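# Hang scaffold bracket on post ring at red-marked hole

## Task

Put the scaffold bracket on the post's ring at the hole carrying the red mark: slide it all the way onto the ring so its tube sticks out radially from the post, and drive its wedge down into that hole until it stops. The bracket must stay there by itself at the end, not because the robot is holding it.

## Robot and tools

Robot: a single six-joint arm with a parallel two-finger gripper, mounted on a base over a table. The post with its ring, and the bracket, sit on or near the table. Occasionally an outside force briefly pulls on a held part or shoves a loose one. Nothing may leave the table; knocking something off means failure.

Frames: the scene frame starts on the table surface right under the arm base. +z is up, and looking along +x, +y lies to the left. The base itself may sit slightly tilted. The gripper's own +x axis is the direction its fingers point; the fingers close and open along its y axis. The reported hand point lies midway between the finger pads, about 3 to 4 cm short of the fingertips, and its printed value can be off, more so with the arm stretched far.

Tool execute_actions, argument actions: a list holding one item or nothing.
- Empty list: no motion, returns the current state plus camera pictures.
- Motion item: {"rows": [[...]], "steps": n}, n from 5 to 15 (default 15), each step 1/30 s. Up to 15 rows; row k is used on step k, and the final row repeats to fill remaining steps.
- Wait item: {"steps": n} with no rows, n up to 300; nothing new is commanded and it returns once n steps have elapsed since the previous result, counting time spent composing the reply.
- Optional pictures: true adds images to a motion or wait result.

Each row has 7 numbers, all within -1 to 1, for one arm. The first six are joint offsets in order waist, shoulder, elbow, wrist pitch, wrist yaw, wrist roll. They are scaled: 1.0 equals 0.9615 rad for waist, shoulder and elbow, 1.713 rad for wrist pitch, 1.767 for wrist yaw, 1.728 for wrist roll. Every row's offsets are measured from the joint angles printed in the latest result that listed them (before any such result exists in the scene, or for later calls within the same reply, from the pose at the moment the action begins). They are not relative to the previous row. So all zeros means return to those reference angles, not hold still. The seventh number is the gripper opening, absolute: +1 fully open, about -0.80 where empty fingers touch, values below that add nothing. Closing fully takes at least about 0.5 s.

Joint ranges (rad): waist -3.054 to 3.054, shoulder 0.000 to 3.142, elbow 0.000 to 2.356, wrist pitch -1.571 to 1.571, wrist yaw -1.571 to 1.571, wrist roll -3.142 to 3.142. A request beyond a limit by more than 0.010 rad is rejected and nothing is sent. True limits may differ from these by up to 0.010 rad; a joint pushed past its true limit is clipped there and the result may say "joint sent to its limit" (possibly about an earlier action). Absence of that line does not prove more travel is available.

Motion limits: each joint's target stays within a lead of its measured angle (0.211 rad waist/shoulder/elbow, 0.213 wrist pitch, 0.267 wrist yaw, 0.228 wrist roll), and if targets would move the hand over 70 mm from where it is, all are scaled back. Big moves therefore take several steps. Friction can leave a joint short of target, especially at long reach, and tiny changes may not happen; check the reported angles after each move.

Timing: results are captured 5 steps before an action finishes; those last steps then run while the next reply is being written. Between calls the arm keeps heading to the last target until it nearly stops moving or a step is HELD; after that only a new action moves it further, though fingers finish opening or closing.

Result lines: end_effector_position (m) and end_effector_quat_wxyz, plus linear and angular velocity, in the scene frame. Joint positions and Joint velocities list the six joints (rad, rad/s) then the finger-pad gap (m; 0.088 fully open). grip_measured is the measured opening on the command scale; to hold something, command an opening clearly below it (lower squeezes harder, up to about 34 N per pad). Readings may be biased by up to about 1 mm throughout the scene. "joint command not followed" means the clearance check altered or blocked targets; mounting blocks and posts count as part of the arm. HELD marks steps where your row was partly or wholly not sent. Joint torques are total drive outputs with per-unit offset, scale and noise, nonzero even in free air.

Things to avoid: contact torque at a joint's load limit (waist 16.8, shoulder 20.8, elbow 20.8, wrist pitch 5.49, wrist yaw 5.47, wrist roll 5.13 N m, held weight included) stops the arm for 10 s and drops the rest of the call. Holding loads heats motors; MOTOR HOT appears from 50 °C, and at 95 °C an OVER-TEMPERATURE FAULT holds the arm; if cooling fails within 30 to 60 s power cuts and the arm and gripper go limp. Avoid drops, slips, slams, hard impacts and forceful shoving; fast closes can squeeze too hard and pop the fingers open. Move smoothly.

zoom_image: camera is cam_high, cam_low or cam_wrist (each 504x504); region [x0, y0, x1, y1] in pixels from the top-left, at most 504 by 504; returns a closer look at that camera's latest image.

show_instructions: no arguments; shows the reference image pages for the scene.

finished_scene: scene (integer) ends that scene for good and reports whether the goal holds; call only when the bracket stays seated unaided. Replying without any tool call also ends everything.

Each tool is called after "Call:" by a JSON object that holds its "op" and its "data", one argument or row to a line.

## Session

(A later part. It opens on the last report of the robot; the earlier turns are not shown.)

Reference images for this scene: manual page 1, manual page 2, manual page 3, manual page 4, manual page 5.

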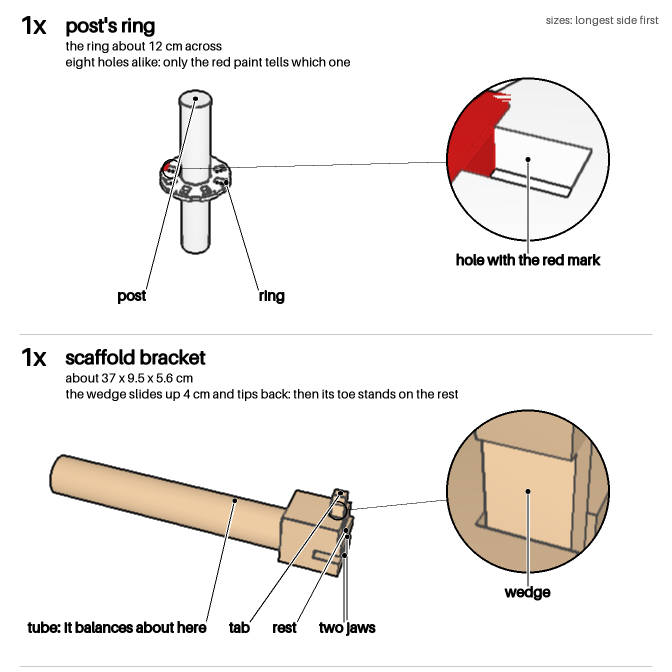

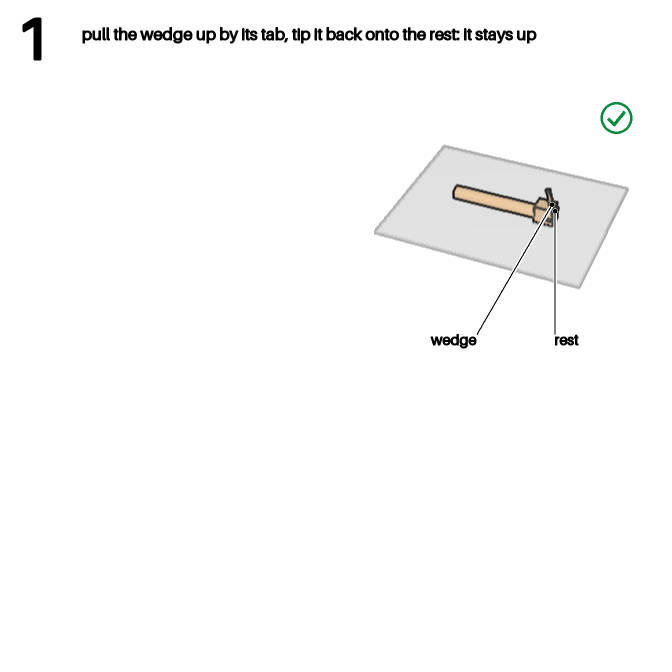

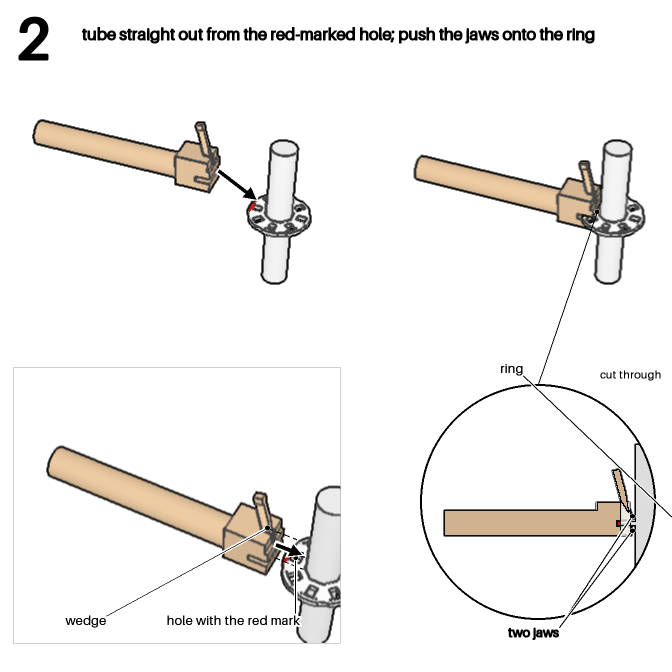

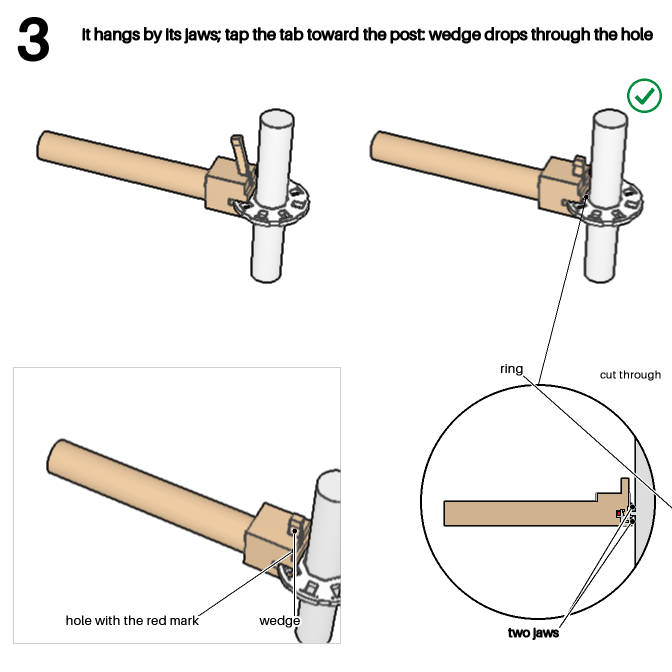

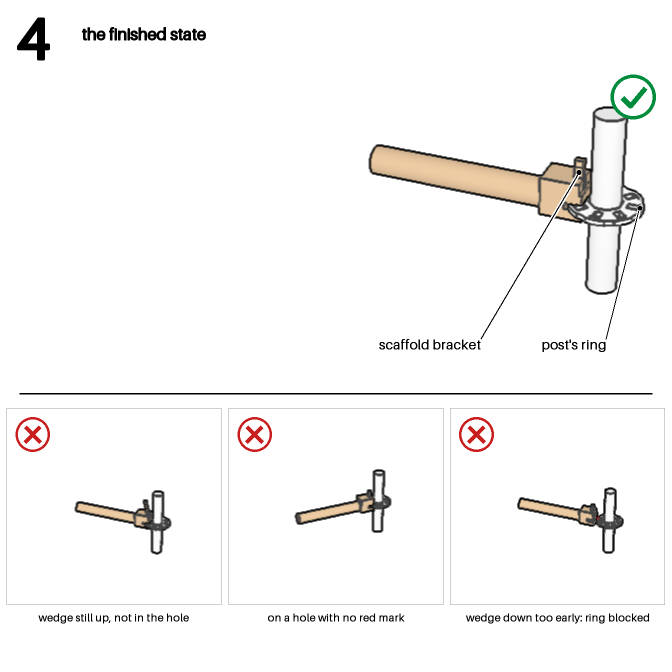

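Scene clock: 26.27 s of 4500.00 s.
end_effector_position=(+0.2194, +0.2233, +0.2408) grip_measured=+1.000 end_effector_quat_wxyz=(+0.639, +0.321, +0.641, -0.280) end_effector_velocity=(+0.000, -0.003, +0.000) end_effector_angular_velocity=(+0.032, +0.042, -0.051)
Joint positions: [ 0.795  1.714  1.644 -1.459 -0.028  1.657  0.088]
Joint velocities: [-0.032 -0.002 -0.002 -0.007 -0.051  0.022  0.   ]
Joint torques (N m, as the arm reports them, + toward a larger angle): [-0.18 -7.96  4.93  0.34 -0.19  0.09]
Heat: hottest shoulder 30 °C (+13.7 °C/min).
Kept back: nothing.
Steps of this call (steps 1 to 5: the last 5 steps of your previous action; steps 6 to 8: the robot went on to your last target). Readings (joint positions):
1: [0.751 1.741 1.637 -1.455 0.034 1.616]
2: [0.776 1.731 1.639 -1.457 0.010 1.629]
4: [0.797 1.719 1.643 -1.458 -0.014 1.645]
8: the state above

Call:
{"op": "execute_actions", "data": {
  "actions": [
    {"rows":[[-0.02,-0.002,-0.05,0.022,0,0,1],[-0.02,-0.003,-0.1,0.044,0,0,1],[-0.02,-0.004,-0.16,0.07,0,0,1],[-0.02,-0.005,-0.217,0.095,0,0,1]],"steps":15}
  ]
}}

Call:
{"op": "execute_actions", "data": {
  "actions": [
    {"steps":8}
  ],
  "pictures": true
}}

Scene clock: 26.87 s of 4500.00 s.
end_effector_position=(+0.2180, +0.2151, +0.1899) grip_measured=+1.000 end_effector_quat_wxyz=(+0.628, +0.311, +0.645, -0.303) end_effector_velocity=(+0.006, +0.004, -0.011) end_effector_angular_velocity=(+0.031, -0.022, +0.000)
Joint positions: [ 0.778  1.715  1.444 -1.309 -0.031  1.659  0.088]
Joint velocities: [-0.007 -0.002 -0.046  0.081 -0.007 -0.007  0.   ]
Joint torques (N m, as the arm reports them, + toward a larger angle): [-0.31 -8.13  4.4   0.8   0.1  -0.06]
Heat: hottest shoulder 30 °C (+13.4 °C/min).
Steps of this call (steps 1 to 8: the robot went on to your last target; steps 9 to 18: the first 10 steps of this action). Readings (joint positions):
9: [0.793 1.714 1.639 -1.455 -0.033 1.661]
10: [0.790 1.711 1.624 -1.436 -0.033 1.660]
12: [0.783 1.704 1.560 -1.375 -0.032 1.660]
16: [0.778 1.714 1.455 -1.320 -0.031 1.660]
18: the state above

Scene clock: 27.13 s of 4500.00 s.
end_effector_position=(+0.2194, +0.2163, +0.1901) grip_measured=+1.000 end_effector_quat_wxyz=(+0.630, +0.314, +0.644, -0.300) end_effector_velocity=(-0.003, -0.005, +0.000) end_effector_angular_velocity=(-0.020, +0.011, +0.005)
Joint positions: [ 0.778  1.714  1.443 -1.3   -0.031  1.659  0.088]
Joint velocities: [-0.002 -0.002 -0.002 -0.022  0.007 -0.007  0.   ]
Joint torques (N m, as the arm reports them, + toward a larger angle): [-0.23 -8.02  3.94  0.71  0.12 -0.09]
Heat: hottest shoulder 30 °C (+13.3 °C/min).
Kept back: nothing.
Steps of this call (steps 1 to 5: the last 5 steps of your previous action; steps 6 to 8: the robot went on to your last target). Readings (joint positions):
1: [0.778 1.715 1.443 -1.306 -0.031 1.659]
2: [0.778 1.715 1.443 -1.303 -0.031 1.659]
4: [0.778 1.714 1.443 -1.302 -0.031 1.659]
8: the state above

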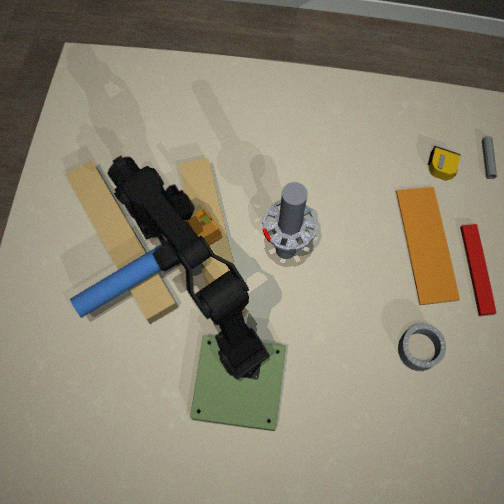

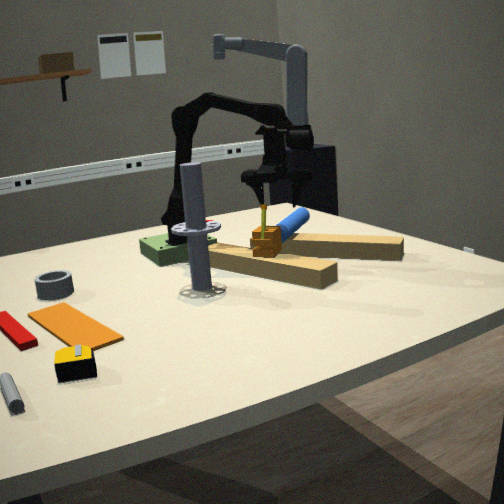

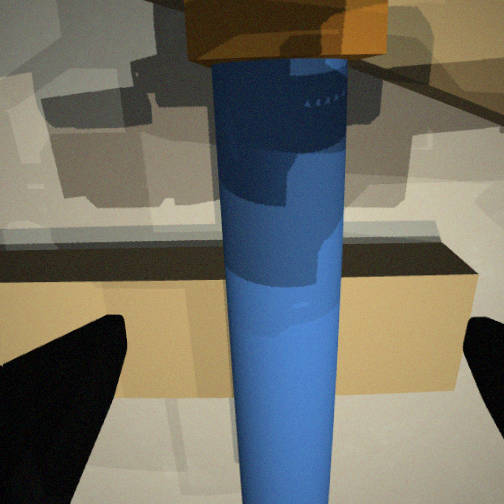

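Call:
{"op": "execute_actions", "data": {
  "actions": [
    {"rows":[[-0.03,0,0,0,0,-0.014,1],[-0.06,0.007,-0.05,0.032,0,-0.028,1],[-0.06,0.014,-0.1,0.064,0,-0.028,1],[-0.06,0.021,-0.15,0.097,0,-0.028,1],[-0.06,0.029,-0.2,0.13,0,-0.028,1],[-0.06,0.037,-0.25,0.16,0,-0.028,1],[-0.06,0.044,-0.3,0.19,0,-0.028,1],[-0.06,0.051,-0.343,0.221,0,-0.028,1]],"steps":15}
  ]
}}

Call:
{"op": "execute_actions", "data": {
  "actions": [
    {"steps":10}
  ],
  "pictures": true
}}

Scene clock: 28.50 s of 4500.00 s.
end_effector_position=(+0.2292, +0.2010, +0.1114) grip_measured=+1.000 end_effector_quat_wxyz=(+0.630, +0.319, +0.641, -0.302) end_effector_velocity=(-0.106, -0.088, -0.277) end_effector_angular_velocity=(-0.365, +0.462, +0.017)
Joint positions: [ 0.722  1.751  1.166 -0.982 -0.028  1.614  0.088]
Joint velocities: [-0.002  0.31  -0.784  0.505 -0.022 -0.022  0.   ]
Joint torques (N m, as the arm reports them, + toward a larger angle): [-0.2  -8.42  4.79  0.9  -0.14 -0.1 ]
Heat: hottest shoulder 31 °C (+14.7 °C/min).
Steps of this call (steps 1 to 15: the robot went on to your last target; steps 16 to 31: nothing new was sent; steps 32 to 41: the first 10 steps of this action). Readings (joint positions):
32: [0.776 1.714 1.443 -1.299 -0.031 1.654]
33: [0.769 1.714 1.437 -1.290 -0.031 1.643]
35: [0.744 1.714 1.397 -1.224 -0.031 1.627]
39: [0.722 1.732 1.233 -1.044 -0.029 1.616]
41: the state above

Scene clock: 28.83 s of 4500.00 s.
end_effector_position=(+0.2268, +0.1989, +0.0957) grip_measured=+1.000 end_effector_quat_wxyz=(+0.629, +0.316, +0.642, -0.303) end_effector_velocity=(+0.003, -0.002, +0.000) end_effector_angular_velocity=(-0.001, -0.010, -0.000)
Joint positions: [ 0.722  1.766  1.119 -0.926 -0.028  1.613  0.088]
Joint velocities: [-0.007 -0.002 -0.002  0.007  0.007 -0.007  0.   ]
Joint torques (N m, as the arm reports them, + toward a larger angle): [-0.27 -7.76  3.68  0.74 -0.15 -0.08]
Heat: hottest shoulder 31 °C (+14.6 °C/min).
Kept back: nothing.
Steps of this call (steps 1 to 5: the last 5 steps of your previous action; steps 6 to 10: the robot went on to your last target). Readings (joint positions):
1: [0.722 1.759 1.145 -0.967 -0.028 1.614]
2: [0.722 1.765 1.130 -0.956 -0.028 1.614]
4: [0.722 1.766 1.119 -0.940 -0.028 1.614]
8: [0.722 1.766 1.119 -0.927 -0.028 1.613]
10: the state above

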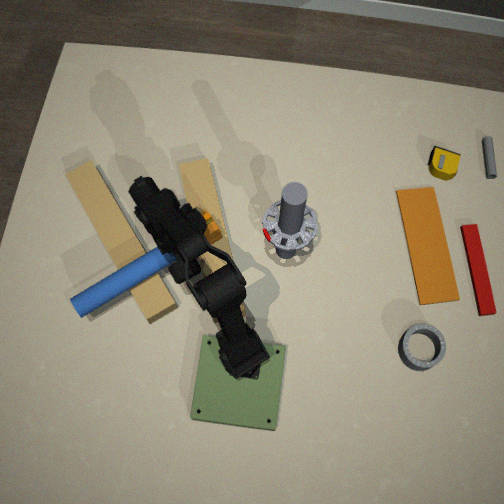

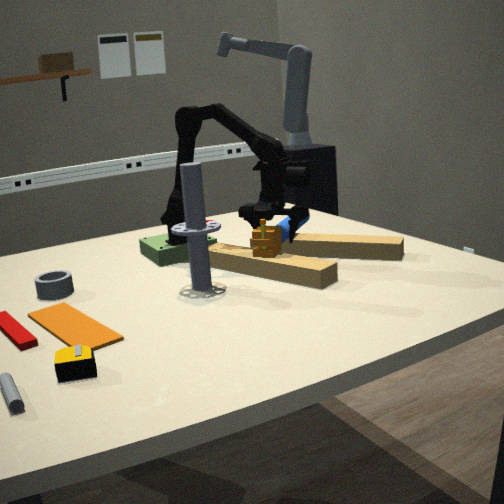

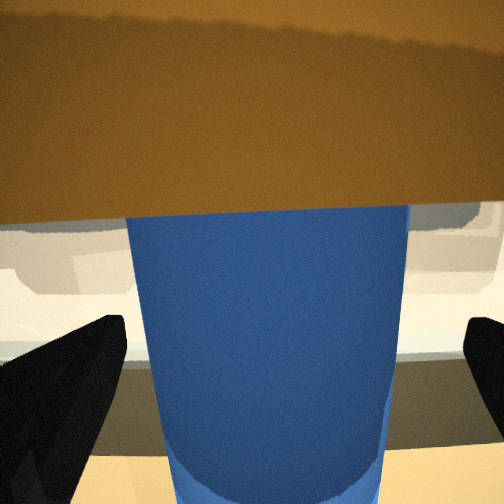

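Call:
{"op": "execute_actions", "data": {
  "actions": []
}}

Call:
{"op": "zoom_image", "data": {
  "camera": "cam_low",
  "region": [190, 150, 340, 300]
}}

Scene clock: 29.43 s of 4500.00 s.
end_effector_position=(+0.2271, +0.1992, +0.0957) grip_measured=+1.000 end_effector_quat_wxyz=(+0.629, +0.317, +0.642, -0.303) end_effector_velocity=(+0.001, +0.001, +0.000) end_effector_angular_velocity=(+0.010, -0.001, +0.005)
Joint positions: [ 0.722  1.766  1.119 -0.924 -0.028  1.613  0.088]
Joint velocities: [-0.002 -0.002 -0.002  0.007 -0.007 -0.007  0.   ]
Joint torques (N m, as the arm reports them, + toward a larger angle): [-0.37 -7.74  3.74  0.69 -0.15 -0.09]
Heat: hottest shoulder 31 °C (+14.3 °C/min).
Kept back: nothing.
Steps of this call (steps 1 to 18: the robot went on to your last target). Readings (joint positions):
1: [0.722 1.766 1.119 -0.925 -0.028 1.613]
2: [0.722 1.766 1.119 -0.924 -0.028 1.613]
4: [0.722 1.766 1.119 -0.924 -0.028 1.613]
8: [0.722 1.766 1.119 -0.924 -0.028 1.613]
18: the state above

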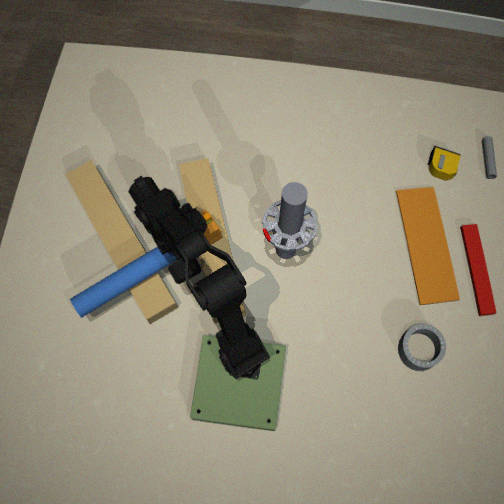

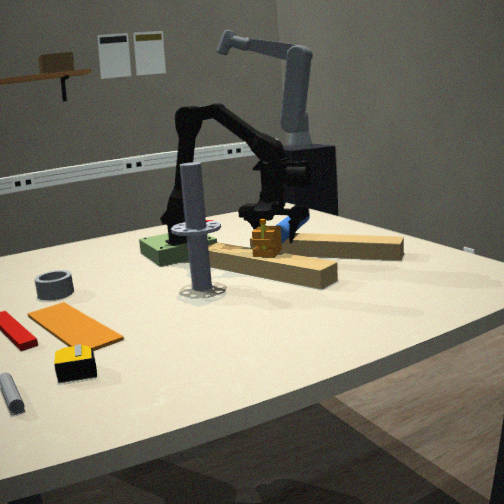

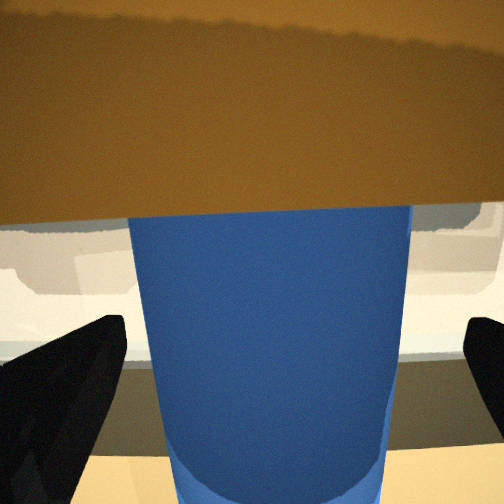

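Region (190, 150, 340, 300) of cam_low's 504x504 image, scaled by 3.360, with more detail than that image has.

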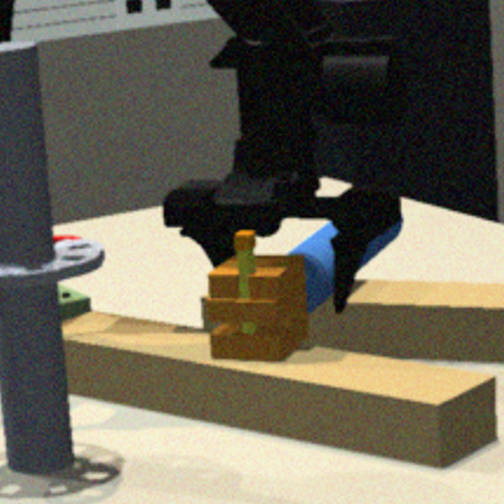

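Call:
{"op": "execute_actions", "data": {
  "actions": [
    {"rows": [[0.045,0,0,0,0,0.025,1],[0.09,0,0,0,0,0.05,1],[0.135,-0.005,0,0,0,0.075,1]], "steps": 15}
  ],
  "pictures": true
}}

Call:
{"op": "zoom_image", "data": {
  "camera": "cam_low",
  "region": [210, 170, 320, 280]
}}

Scene clock: 30.03 s of 4500.00 s.
end_effector_position=(+0.1992, +0.2272, +0.0955) grip_measured=+1.000 end_effector_quat_wxyz=(+0.630, +0.313, +0.643, -0.301) end_effector_velocity=(-0.001, -0.003, -0.001) end_effector_angular_velocity=(-0.005, +0.015, -0.073)
Joint positions: [ 0.853  1.766  1.119 -0.924 -0.029  1.735  0.088]
Joint velocities: [-0.007  0.002 -0.002 -0.007 -0.007  0.066  0.   ]
Joint torques (N m, as the arm reports them, + toward a larger angle): [-0.29 -7.91  4.25  0.47  0.    0.06]
Heat: hottest shoulder 31 °C (+14.0 °C/min).
Steps of this call (steps 1 to 8: the robot went on to your last target; steps 9 to 18: the first 10 steps of this action). Readings (joint positions):
9: [0.725 1.766 1.119 -0.924 -0.028 1.621]
10: [0.736 1.766 1.119 -0.924 -0.028 1.642]
12: [0.787 1.766 1.119 -0.924 -0.027 1.692]
16: [0.851 1.766 1.119 -0.924 -0.029 1.729]
18: the state above

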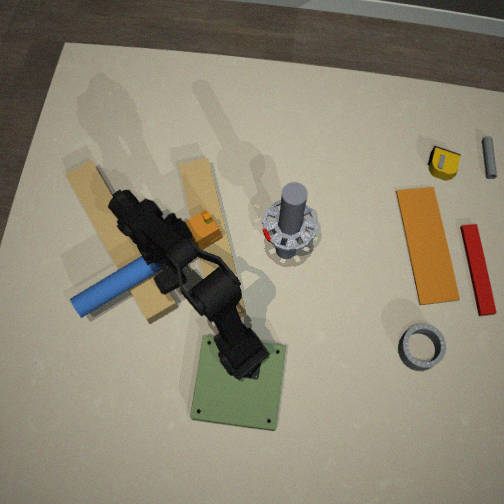

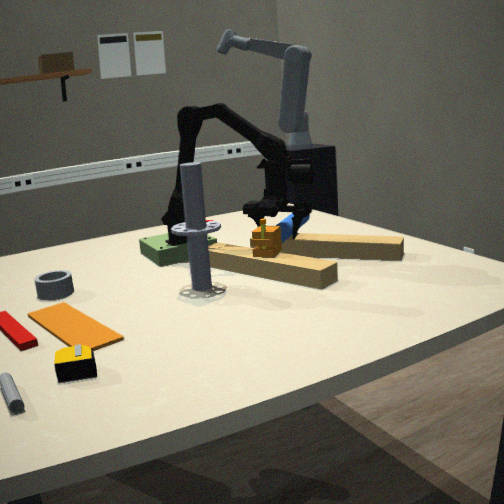

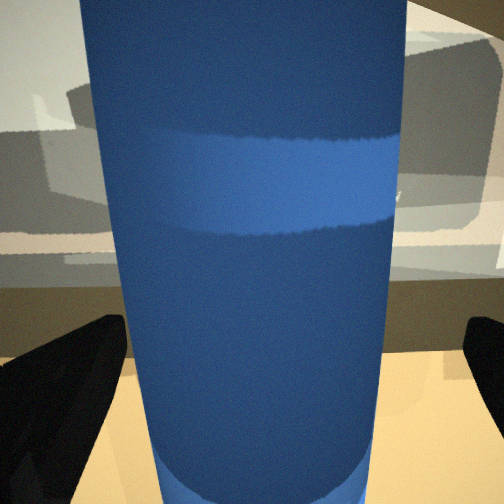

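Region (210, 170, 320, 280) of cam_low's 504x504 image, scaled by 4.582, with more detail than that image has.

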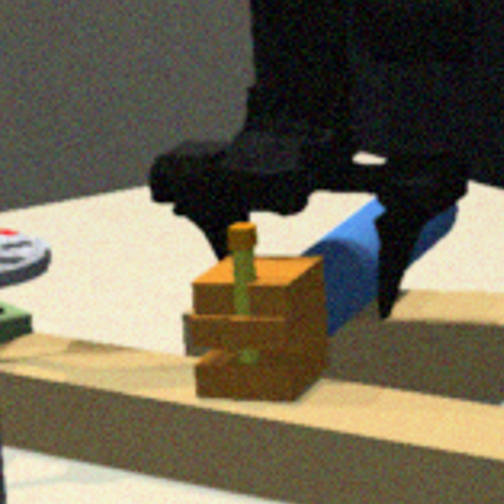

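Call:
{"op": "execute_actions", "data": {
  "actions": [
    {"rows": [[0,-0.016,0.15,-0.094,0,0,1],[0,-0.032,0.30,-0.188,0,0,1],[0,-0.048,0.453,-0.281,0,0,1],[-0.1,-0.048,0.453,-0.281,0,-0.055,1],[-0.2,-0.048,0.453,-0.281,0,-0.11,1],[-0.3,-0.048,0.453,-0.281,0,-0.165,1],[-0.4,-0.048,0.453,-0.281,0,-0.22,1],[-0.468,-0.048,0.453,-0.281,0,-0.26,1]], "steps": 15}
  ]
}}

Call:
{"op": "execute_actions", "data": {
  "actions": [
    {"steps": 20}
  ],
  "pictures": true
}}

Scene clock: 31.50 s of 4500.00 s.
end_effector_position=(+0.2636, +0.1690, +0.2088) grip_measured=+1.000 end_effector_quat_wxyz=(+0.642, +0.304, +0.648, -0.275) end_effector_velocity=(+0.306, -0.502, +0.138) end_effector_angular_velocity=(+0.009, -0.113, -0.539)
Joint positions: [ 0.57   1.721  1.523 -1.356 -0.033  1.397  0.088]
Joint velocities: [-1.849 -0.066  0.466 -0.476  0.037 -1.311  0.   ]
Joint torques (N m, as the arm reports them, + toward a larger angle): [-0.53 -6.9   3.9  -0.05  0.11 -0.1 ]
Heat: hottest shoulder 31 °C (+13.3 °C/min).
Steps of this call (steps 1 to 5: the last 5 steps of your previous action; steps 6 to 15: the robot went on to your last target; steps 16 to 34: nothing new was sent; steps 35 to 44: the first 10 steps of this action). Readings (joint positions):
35: [0.853 1.767 1.139 -0.959 -0.029 1.741]
36: [0.853 1.769 1.181 -1.029 -0.029 1.741]
38: [0.847 1.762 1.286 -1.145 -0.032 1.718]
42: [0.689 1.728 1.476 -1.311 -0.034 1.513]
44: the state above

Scene clock: 32.17 s of 4500.00 s.
end_effector_position=(+0.2834, +0.1193, +0.2148) grip_measured=+1.000 end_effector_quat_wxyz=(+0.631, +0.316, +0.641, -0.300) end_effector_velocity=(-0.001, -0.003, +0.000) end_effector_angular_velocity=(-0.010, +0.004, -0.010)
Joint positions: [ 0.403  1.72   1.546 -1.402 -0.026  1.288  0.088]
Joint velocities: [-0.002 -0.002 -0.002 -0.007  0.007  0.007  0.   ]
Joint torques (N m, as the arm reports them, + toward a larger angle): [-0.02 -7.44  5.33  0.29 -0.15 -0.07]
Heat: hottest shoulder 31 °C (+13.1 °C/min).
Kept back: nothing.
Steps of this call (steps 1 to 5: the last 5 steps of your previous action; steps 6 to 20: the robot went on to your last target). Readings (joint positions):
1: [0.511 1.720 1.535 -1.369 -0.030 1.364]
2: [0.463 1.720 1.541 -1.379 -0.026 1.341]
4: [0.409 1.720 1.543 -1.394 -0.024 1.314]
8: [0.401 1.720 1.545 -1.400 -0.025 1.294]
20: the state above

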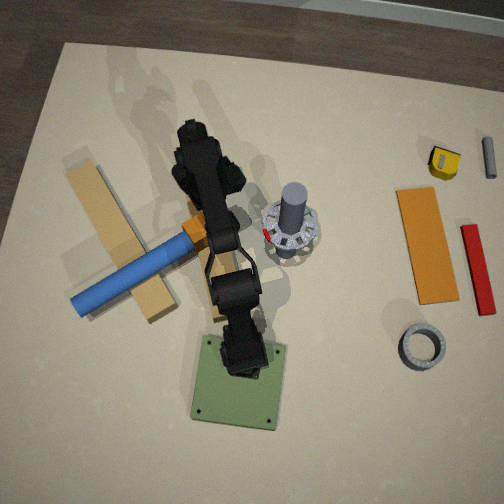

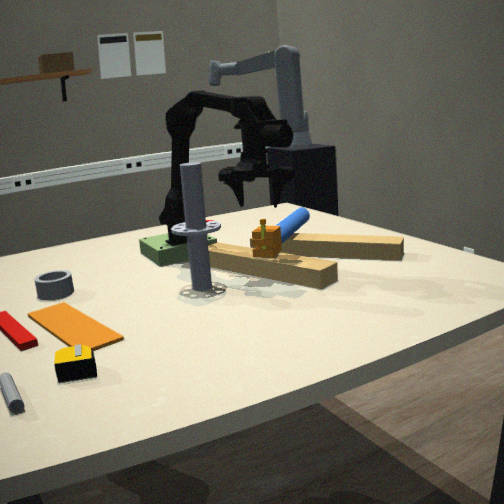

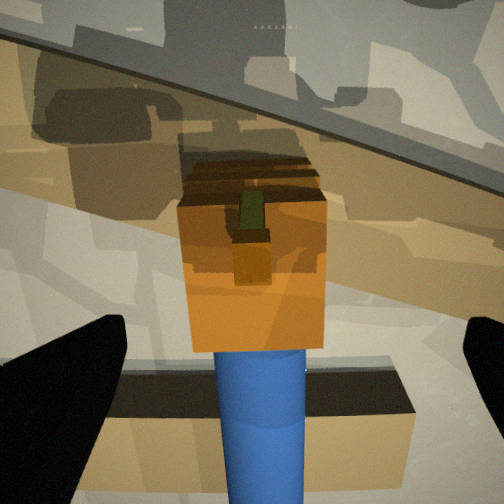

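Call:
{"op": "execute_actions", "data": {
  "actions": [
    {"rows": [[-0.029,0.01,-0.035,0.026,0,-0.016,0.3],[-0.029,0.02,-0.07,0.052,0,-0.016,0.0],[-0.029,0.03,-0.105,0.079,0,-0.016,0.0],[-0.029,0.0406,-0.1414,0.105,0,-0.016,0.0]], "steps": 15}
  ]
}}

Call:
{"op": "execute_actions", "data": {
  "actions": [
    {"steps": 12}
  ],
  "pictures": true
}}

Scene clock: 33.13 s of 4500.00 s.
end_effector_position=(+0.2954, +0.1154, +0.1706) grip_measured=-0.004 end_effector_quat_wxyz=(+0.631, +0.317, +0.642, -0.301) end_effector_velocity=(+0.002, +0.003, -0.023) end_effector_angular_velocity=(+0.009, -0.004, +0.010)
Joint positions: [ 0.377  1.759  1.417 -1.236 -0.027  1.263  0.039]
Joint velocities: [ 0.002  0.012 -0.076  0.095 -0.007 -0.007  0.02 ]
Joint torques (N m, as the arm reports them, + toward a larger angle): [-0.19 -8.04  4.51  0.78  0.   -0.08]
Heat: hottest shoulder 31 °C (+12.7 °C/min).
Steps of this call (steps 1 to 15: the robot went on to your last target; steps 16 to 19: nothing new was sent; steps 20 to 29: the first 10 steps of this action). Readings (joint positions):
20: [0.401 1.720 1.543 -1.398 -0.026 1.282]
21: [0.396 1.720 1.533 -1.378 -0.026 1.276]
23: [0.385 1.722 1.494 -1.308 -0.026 1.269]
27: [0.377 1.753 1.428 -1.246 -0.026 1.264]
29: the state above

Scene clock: 33.53 s of 4500.00 s.
end_effector_position=(+0.2973, +0.1160, +0.1702) grip_measured=+0.001 end_effector_quat_wxyz=(+0.633, +0.319, +0.640, -0.298) end_effector_velocity=(-0.003, +0.001, +0.000) end_effector_angular_velocity=(+0.004, +0.009, +0.010)
Joint positions: [ 0.377  1.76   1.415 -1.225 -0.026  1.262  0.039]
Joint velocities: [ 0.002 -0.002 -0.002 -0.007 -0.007 -0.007 -0.   ]
Joint torques (N m, as the arm reports them, + toward a larger angle): [-0.21 -7.87  4.08  0.71 -0.01 -0.06]
Heat: hottest shoulder 31 °C (+12.5 °C/min).
Kept back: nothing.
Steps of this call (steps 1 to 5: the last 5 steps of your previous action; steps 6 to 12: the robot went on to your last target). Readings (joint positions):
1: [0.377 1.760 1.415 -1.233 -0.027 1.263]
2: [0.377 1.760 1.415 -1.230 -0.027 1.263]
4: [0.377 1.760 1.415 -1.227 -0.026 1.263]
8: [0.377 1.760 1.415 -1.226 -0.026 1.263]
12: the state above

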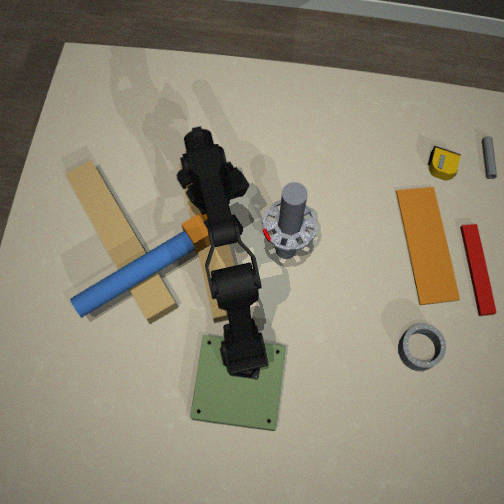

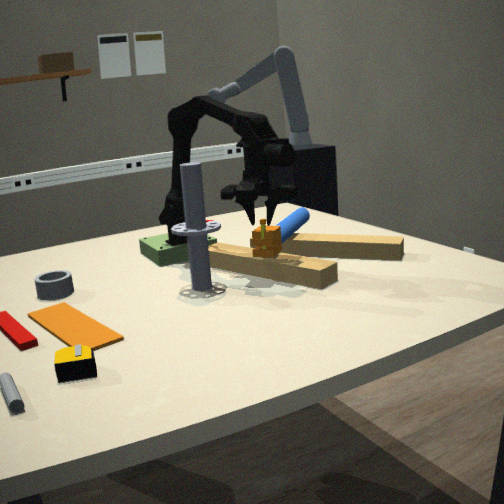

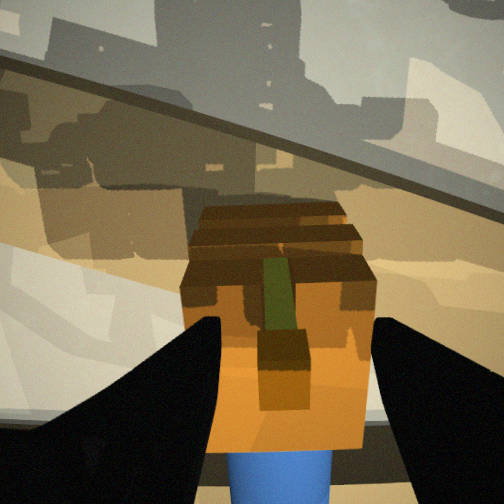

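Call:
{"op": "execute_actions", "data": {
  "actions": [
    {"rows": [[0.018,-0.007,-0.03,0.014,0,0.01,0.0],[0.018,-0.007,-0.055,0.027,0,0.01,0.0]], "steps": 12}
  ],
  "pictures": true
}}

Call:
{"op": "zoom_image", "data": {
  "camera": "cam_low",
  "region": [210, 170, 320, 280]
}}

Scene clock: 34.33 s of 4500.00 s.
end_effector_position=(+0.2931, +0.1196, +0.1602) grip_measured=+0.000 end_effector_quat_wxyz=(+0.632, +0.317, +0.641, -0.299) end_effector_velocity=(-0.013, +0.003, -0.015) end_effector_angular_velocity=(+0.007, +0.042, +0.020)
Joint positions: [ 0.392  1.757  1.372 -1.188 -0.027  1.276  0.039]
Joint velocities: [ 0.012 -0.002 -0.061  0.022 -0.022 -0.007  0.   ]
Joint torques (N m, as the arm reports them, + toward a larger angle): [ 0.05 -8.17  4.14  0.81 -0.03  0.05]
Heat: hottest shoulder 31 °C (+12.2 °C/min).
Steps of this call (steps 1 to 17: the robot went on to your last target; steps 18 to 24: the first 7 steps of this action). Readings (joint positions):
18: [0.377 1.759 1.413 -1.221 -0.027 1.264]
19: [0.380 1.758 1.405 -1.209 -0.027 1.268]
21: [0.387 1.757 1.388 -1.195 -0.027 1.273]
24: the state above

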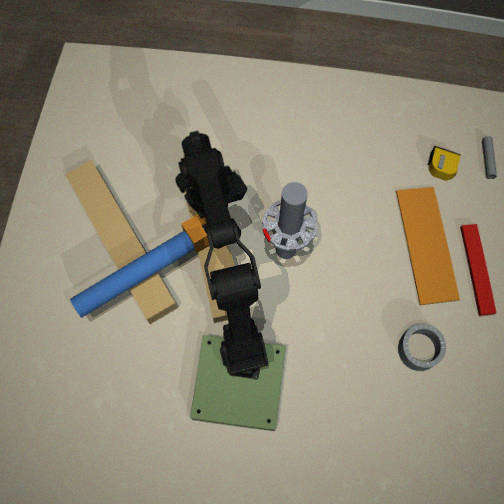

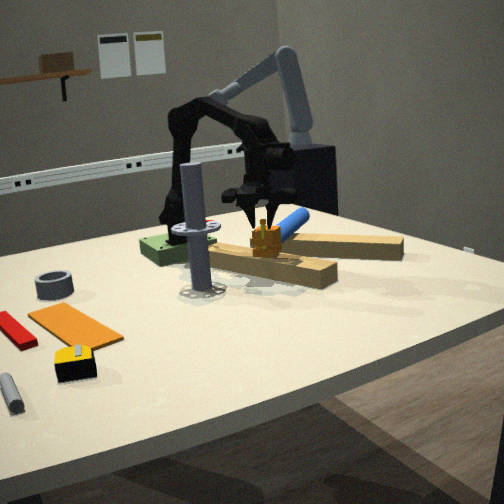

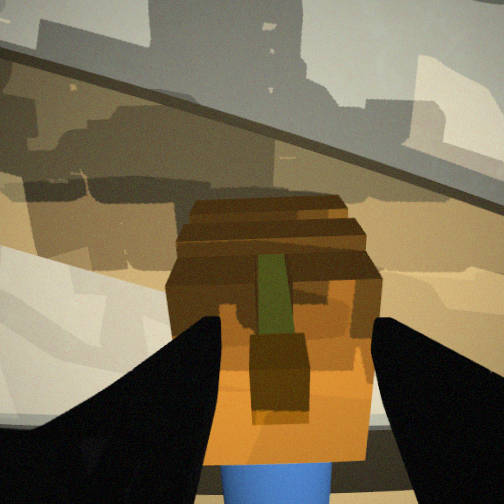

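Region (210, 170, 320, 280) of cam_low's 504x504 image, scaled by 4.582, with more detail than that image has.

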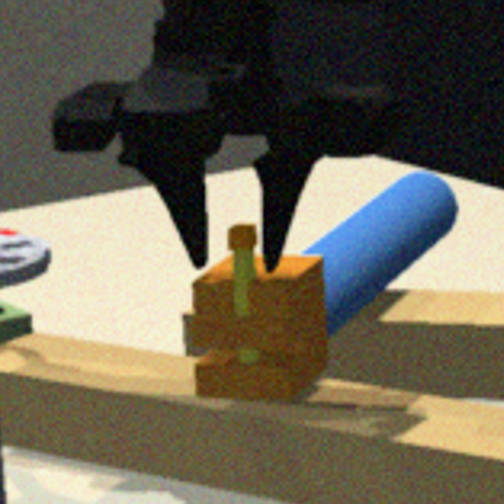

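Call:
{"op": "execute_actions", "data": {
  "actions": [
    {"rows": [[0,0,0,0,0,0,-1]], "steps": 15}
  ]
}}

Call:
{"op": "execute_actions", "data": {
  "actions": [
    {"steps": 6}
  ]
}}

Scene clock: 34.83 s of 4500.00 s.
end_effector_position=(+0.2927, +0.1193, +0.1599) grip_measured=-0.544 end_effector_quat_wxyz=(+0.632, +0.315, +0.642, -0.298) end_effector_velocity=(+0.001, +0.001, +0.000) end_effector_angular_velocity=(+0.010, -0.005, +0.020)
Joint positions: [ 0.392  1.757  1.371 -1.189 -0.026  1.272  0.012]
Joint velocities: [-0.002 -0.002 -0.002  0.007 -0.007 -0.022  0.   ]
Joint torques (N m, as the arm reports them, + toward a larger angle): [-0.07 -7.64  4.64  0.57 -0.08  0.11]
Heat: hottest shoulder 31 °C (+12.1 °C/min).
Steps of this call (steps 1 to 5: the last 5 steps of your previous action; steps 6 to 15: the first 10 steps of this action). Readings (joint positions):
6: [0.392 1.757 1.371 -1.183 -0.026 1.278]
7: [0.392 1.757 1.371 -1.183 -0.026 1.278]
9: [0.392 1.757 1.371 -1.182 -0.027 1.278]
13: [0.392 1.757 1.371 -1.189 -0.026 1.272]
15: the state above

Scene clock: 35.03 s of 4500.00 s.
end_effector_position=(+0.2927, +0.1193, +0.1599) grip_measured=-0.544 end_effector_quat_wxyz=(+0.633, +0.315, +0.642, -0.298) end_effector_velocity=(-0.005, -0.002, -0.001) end_effector_angular_velocity=(-0.003, +0.027, +0.005)
Joint positions: [ 0.392  1.757  1.371 -1.189 -0.026  1.272  0.012]
Joint velocities: [-0.002  0.002 -0.002 -0.022 -0.007 -0.007 -0.   ]
Joint torques (N m, as the arm reports them, + toward a larger angle): [-0.05 -7.72  4.69  0.56 -0.08  0.13]
Heat: hottest shoulder 31 °C (+12.0 °C/min).
Kept back: nothing.
Steps of this call (steps 1 to 5: the last 5 steps of your previous action; step 6: the robot went on to your last target). Readings (joint positions):
1: [0.392 1.757 1.371 -1.189 -0.026 1.272]
2: [0.392 1.757 1.371 -1.189 -0.026 1.272]
4: [0.392 1.757 1.371 -1.189 -0.026 1.272]
6: the state above

Call:
{"op": "execute_actions", "data": {
  "actions": [
    {"rows": [[0,-0.002,0.03,-0.017,0,0,-1],[0,-0.004,0.06,-0.035,0,0,-1],[0,-0.006,0.09,-0.052,0,0,-1],[0,-0.008,0.12,-0.07,0,0,-1],[0,-0.01,0.15,-0.087,0,0,-1],[0,-0.01,0.185,-0.104,0,0,-1]], "steps": 15}
  ]
}}

Call:
{"op": "execute_actions", "data": {
  "actions": [
    {"steps": 10}
  ],
  "pictures": true
}}

Call:
{"op": "zoom_image", "data": {
  "camera": "cam_low",
  "region": [210, 170, 320, 280]
}}

Scene clock: 36.80 s of 4500.00 s.
end_effector_position=(+0.2926, +0.1193, +0.2009) grip_measured=-0.544 end_effector_quat_wxyz=(+0.632, +0.313, +0.643, -0.297) end_effector_velocity=(+0.010, +0.006, +0.039) end_effector_angular_velocity=(+0.033, -0.064, +0.024)
Joint positions: [ 0.392  1.751  1.528 -1.355 -0.027  1.268  0.012]
Joint velocities: [ 0.002 -0.012  0.139 -0.081 -0.007 -0.022 -0.   ]
Joint torques (N m, as the arm reports them, + toward a larger angle): [-0.03 -8.07  5.53  0.58  0.    0.11]
Heat: hottest shoulder 31 °C (+11.4 °C/min).
Steps of this call (steps 1 to 15: the robot went on to your last target; steps 16 to 43: nothing new was sent; steps 44 to 53: the first 10 steps of this action). Readings (joint positions):
44: [0.392 1.757 1.373 -1.191 -0.026 1.272]
45: [0.392 1.757 1.383 -1.201 -0.026 1.272]
47: [0.392 1.758 1.418 -1.244 -0.026 1.274]
51: [0.392 1.755 1.510 -1.340 -0.026 1.269]
53: the state above

Scene clock: 37.13 s of 4500.00 s.
end_effector_position=(+0.2922, +0.1193, +0.2028) grip_measured=-0.544 end_effector_quat_wxyz=(+0.631, +0.314, +0.643, -0.299) end_effector_velocity=(-0.002, -0.000, -0.001) end_effector_angular_velocity=(+0.002, +0.014, +0.005)
Joint positions: [ 0.392  1.751  1.535 -1.363 -0.027  1.272  0.012]
Joint velocities: [-0.002  0.002 -0.002 -0.007 -0.007 -0.007 -0.   ]
Joint torques (N m, as the arm reports them, + toward a larger angle): [-0.09 -8.17  5.95  0.26 -0.02 -0.02]
Heat: hottest shoulder 31 °C (+11.3 °C/min).
Kept back: nothing.
Steps of this call (steps 1 to 5: the last 5 steps of your previous action; steps 6 to 10: the robot went on to your last target). Readings (joint positions):
1: [0.392 1.751 1.531 -1.357 -0.027 1.268]
2: [0.392 1.751 1.532 -1.357 -0.026 1.268]
4: [0.392 1.751 1.532 -1.359 -0.026 1.271]
8: [0.392 1.751 1.535 -1.363 -0.027 1.272]
10: the state above

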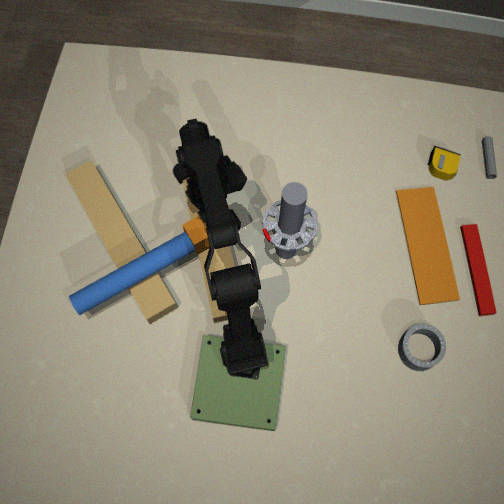

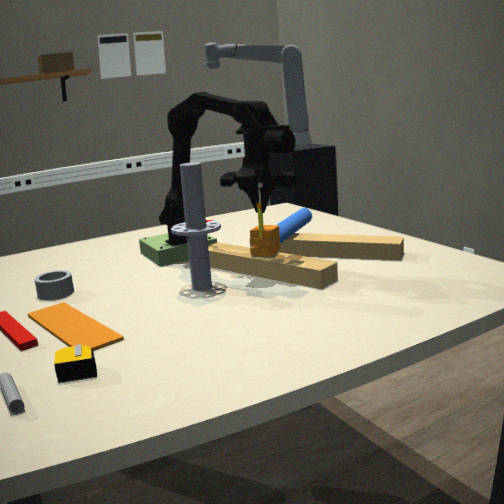

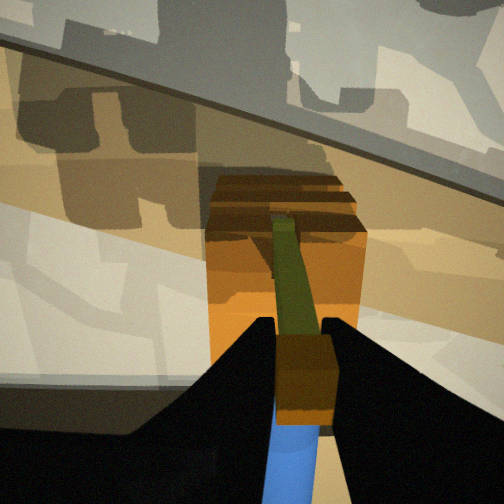

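Region (210, 170, 320, 280) of cam_low's 504x504 image, scaled by 4.582, with more detail than that image has.

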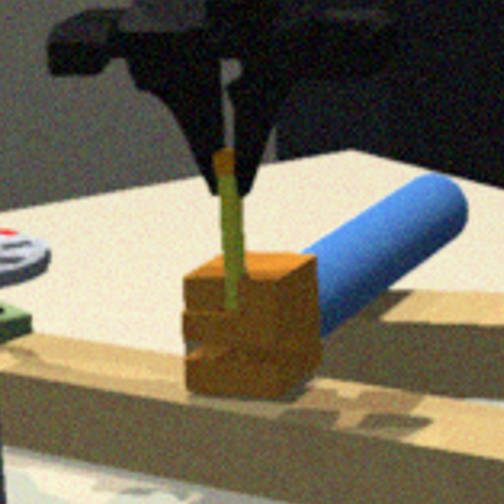

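Call:
{"op": "execute_actions", "data": {
  "actions": [
    {"rows": [[0.03,0,-0.003,0.002,0.021,0.016,-1],[0.06,0,-0.006,0.004,0.042,0.032,-1],[0.09,0,-0.009,0.006,0.064,0.049,-1],[0.12,0,-0.012,0.008,0.085,0.065,-1],[0.15,0,-0.016,0.01,0.106,0.081,-1],[0.18,0,-0.02,0.012,0.128,0.098,-1],[0.21,0,-0.025,0.015,0.149,0.114,-1],[0.234,0,-0.03,0.018,0.17,0.13,-1]], "steps": 15}
  ]
}}

Call:
{"op": "execute_actions", "data": {
  "actions": [
    {"steps": 12}
  ],
  "pictures": true
}}

Call:
{"op": "zoom_image", "data": {
  "camera": "cam_low",
  "region": [210, 170, 320, 280]
}}

Scene clock: 37.87 s of 4500.00 s.
end_effector_position=(+0.2839, +0.1427, +0.2013) grip_measured=-0.544 end_effector_quat_wxyz=(+0.705, +0.260, +0.563, -0.344) end_effector_velocity=(-0.038, +0.098, -0.001) end_effector_angular_velocity=(-0.136, -0.215, +0.106)
Joint positions: [ 0.59   1.751  1.513 -1.341  0.231  1.462  0.012]
Joint velocities: [ 0.427 -0.002 -0.037  0.066  0.227  0.33  -0.001]
Joint torques (N m, as the arm reports them, + toward a larger angle): [-0.85 -7.69  4.13  0.77  0.51  0.17]
Heat: hottest shoulder 31 °C (+11.1 °C/min).
Steps of this call (steps 1 to 12: the robot went on to your last target; steps 13 to 22: the first 10 steps of this action). Readings (joint positions):
13: [0.394 1.751 1.535 -1.364 -0.023 1.276]
14: [0.403 1.751 1.534 -1.364 -0.007 1.289]
16: [0.440 1.751 1.531 -1.361 0.048 1.330]
20: [0.548 1.751 1.519 -1.347 0.188 1.427]
22: the state above

Scene clock: 38.27 s of 4500.00 s.
end_effector_position=(+0.2819, +0.1463, +0.2011) grip_measured=-0.544 end_effector_quat_wxyz=(+0.713, +0.256, +0.552, -0.348) end_effector_velocity=(+0.002, -0.001, +0.000) end_effector_angular_velocity=(-0.001, -0.012, -0.010)
Joint positions: [ 0.616  1.751  1.509 -1.339  0.26   1.49   0.012]
Joint velocities: [-0.002 -0.002 -0.002  0.007  0.007  0.007 -0.   ]
Joint torques (N m, as the arm reports them, + toward a larger angle): [-0.04 -7.78  4.37  0.93  0.78  0.2 ]
Heat: hottest shoulder 31 °C (+11.0 °C/min).
Kept back: nothing.
Steps of this call (steps 1 to 5: the last 5 steps of your previous action; steps 6 to 12: the robot went on to your last target). Readings (joint positions):
1: [0.602 1.751 1.513 -1.340 0.237 1.470]
2: [0.609 1.751 1.513 -1.340 0.243 1.476]
4: [0.614 1.751 1.512 -1.339 0.253 1.483]
8: [0.615 1.751 1.509 -1.339 0.258 1.489]
12: the state above

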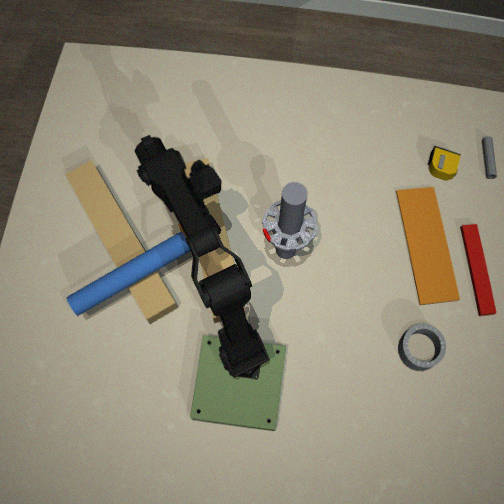

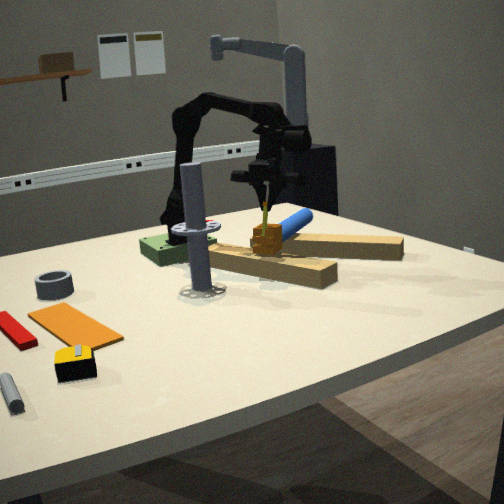

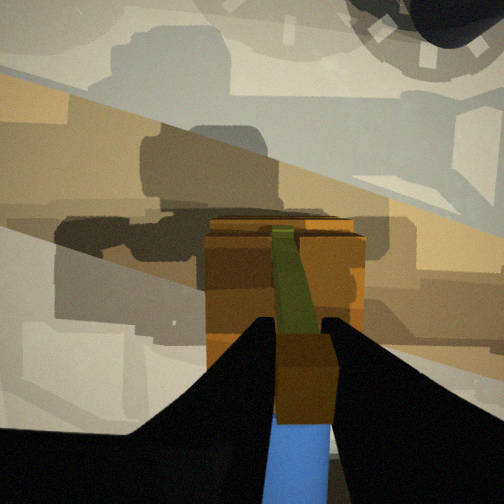

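Region (210, 170, 320, 280) of cam_low's 504x504 image, scaled by 4.582, with more detail than that image has.

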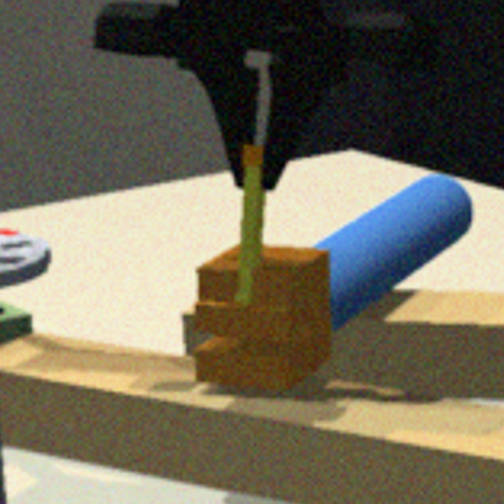

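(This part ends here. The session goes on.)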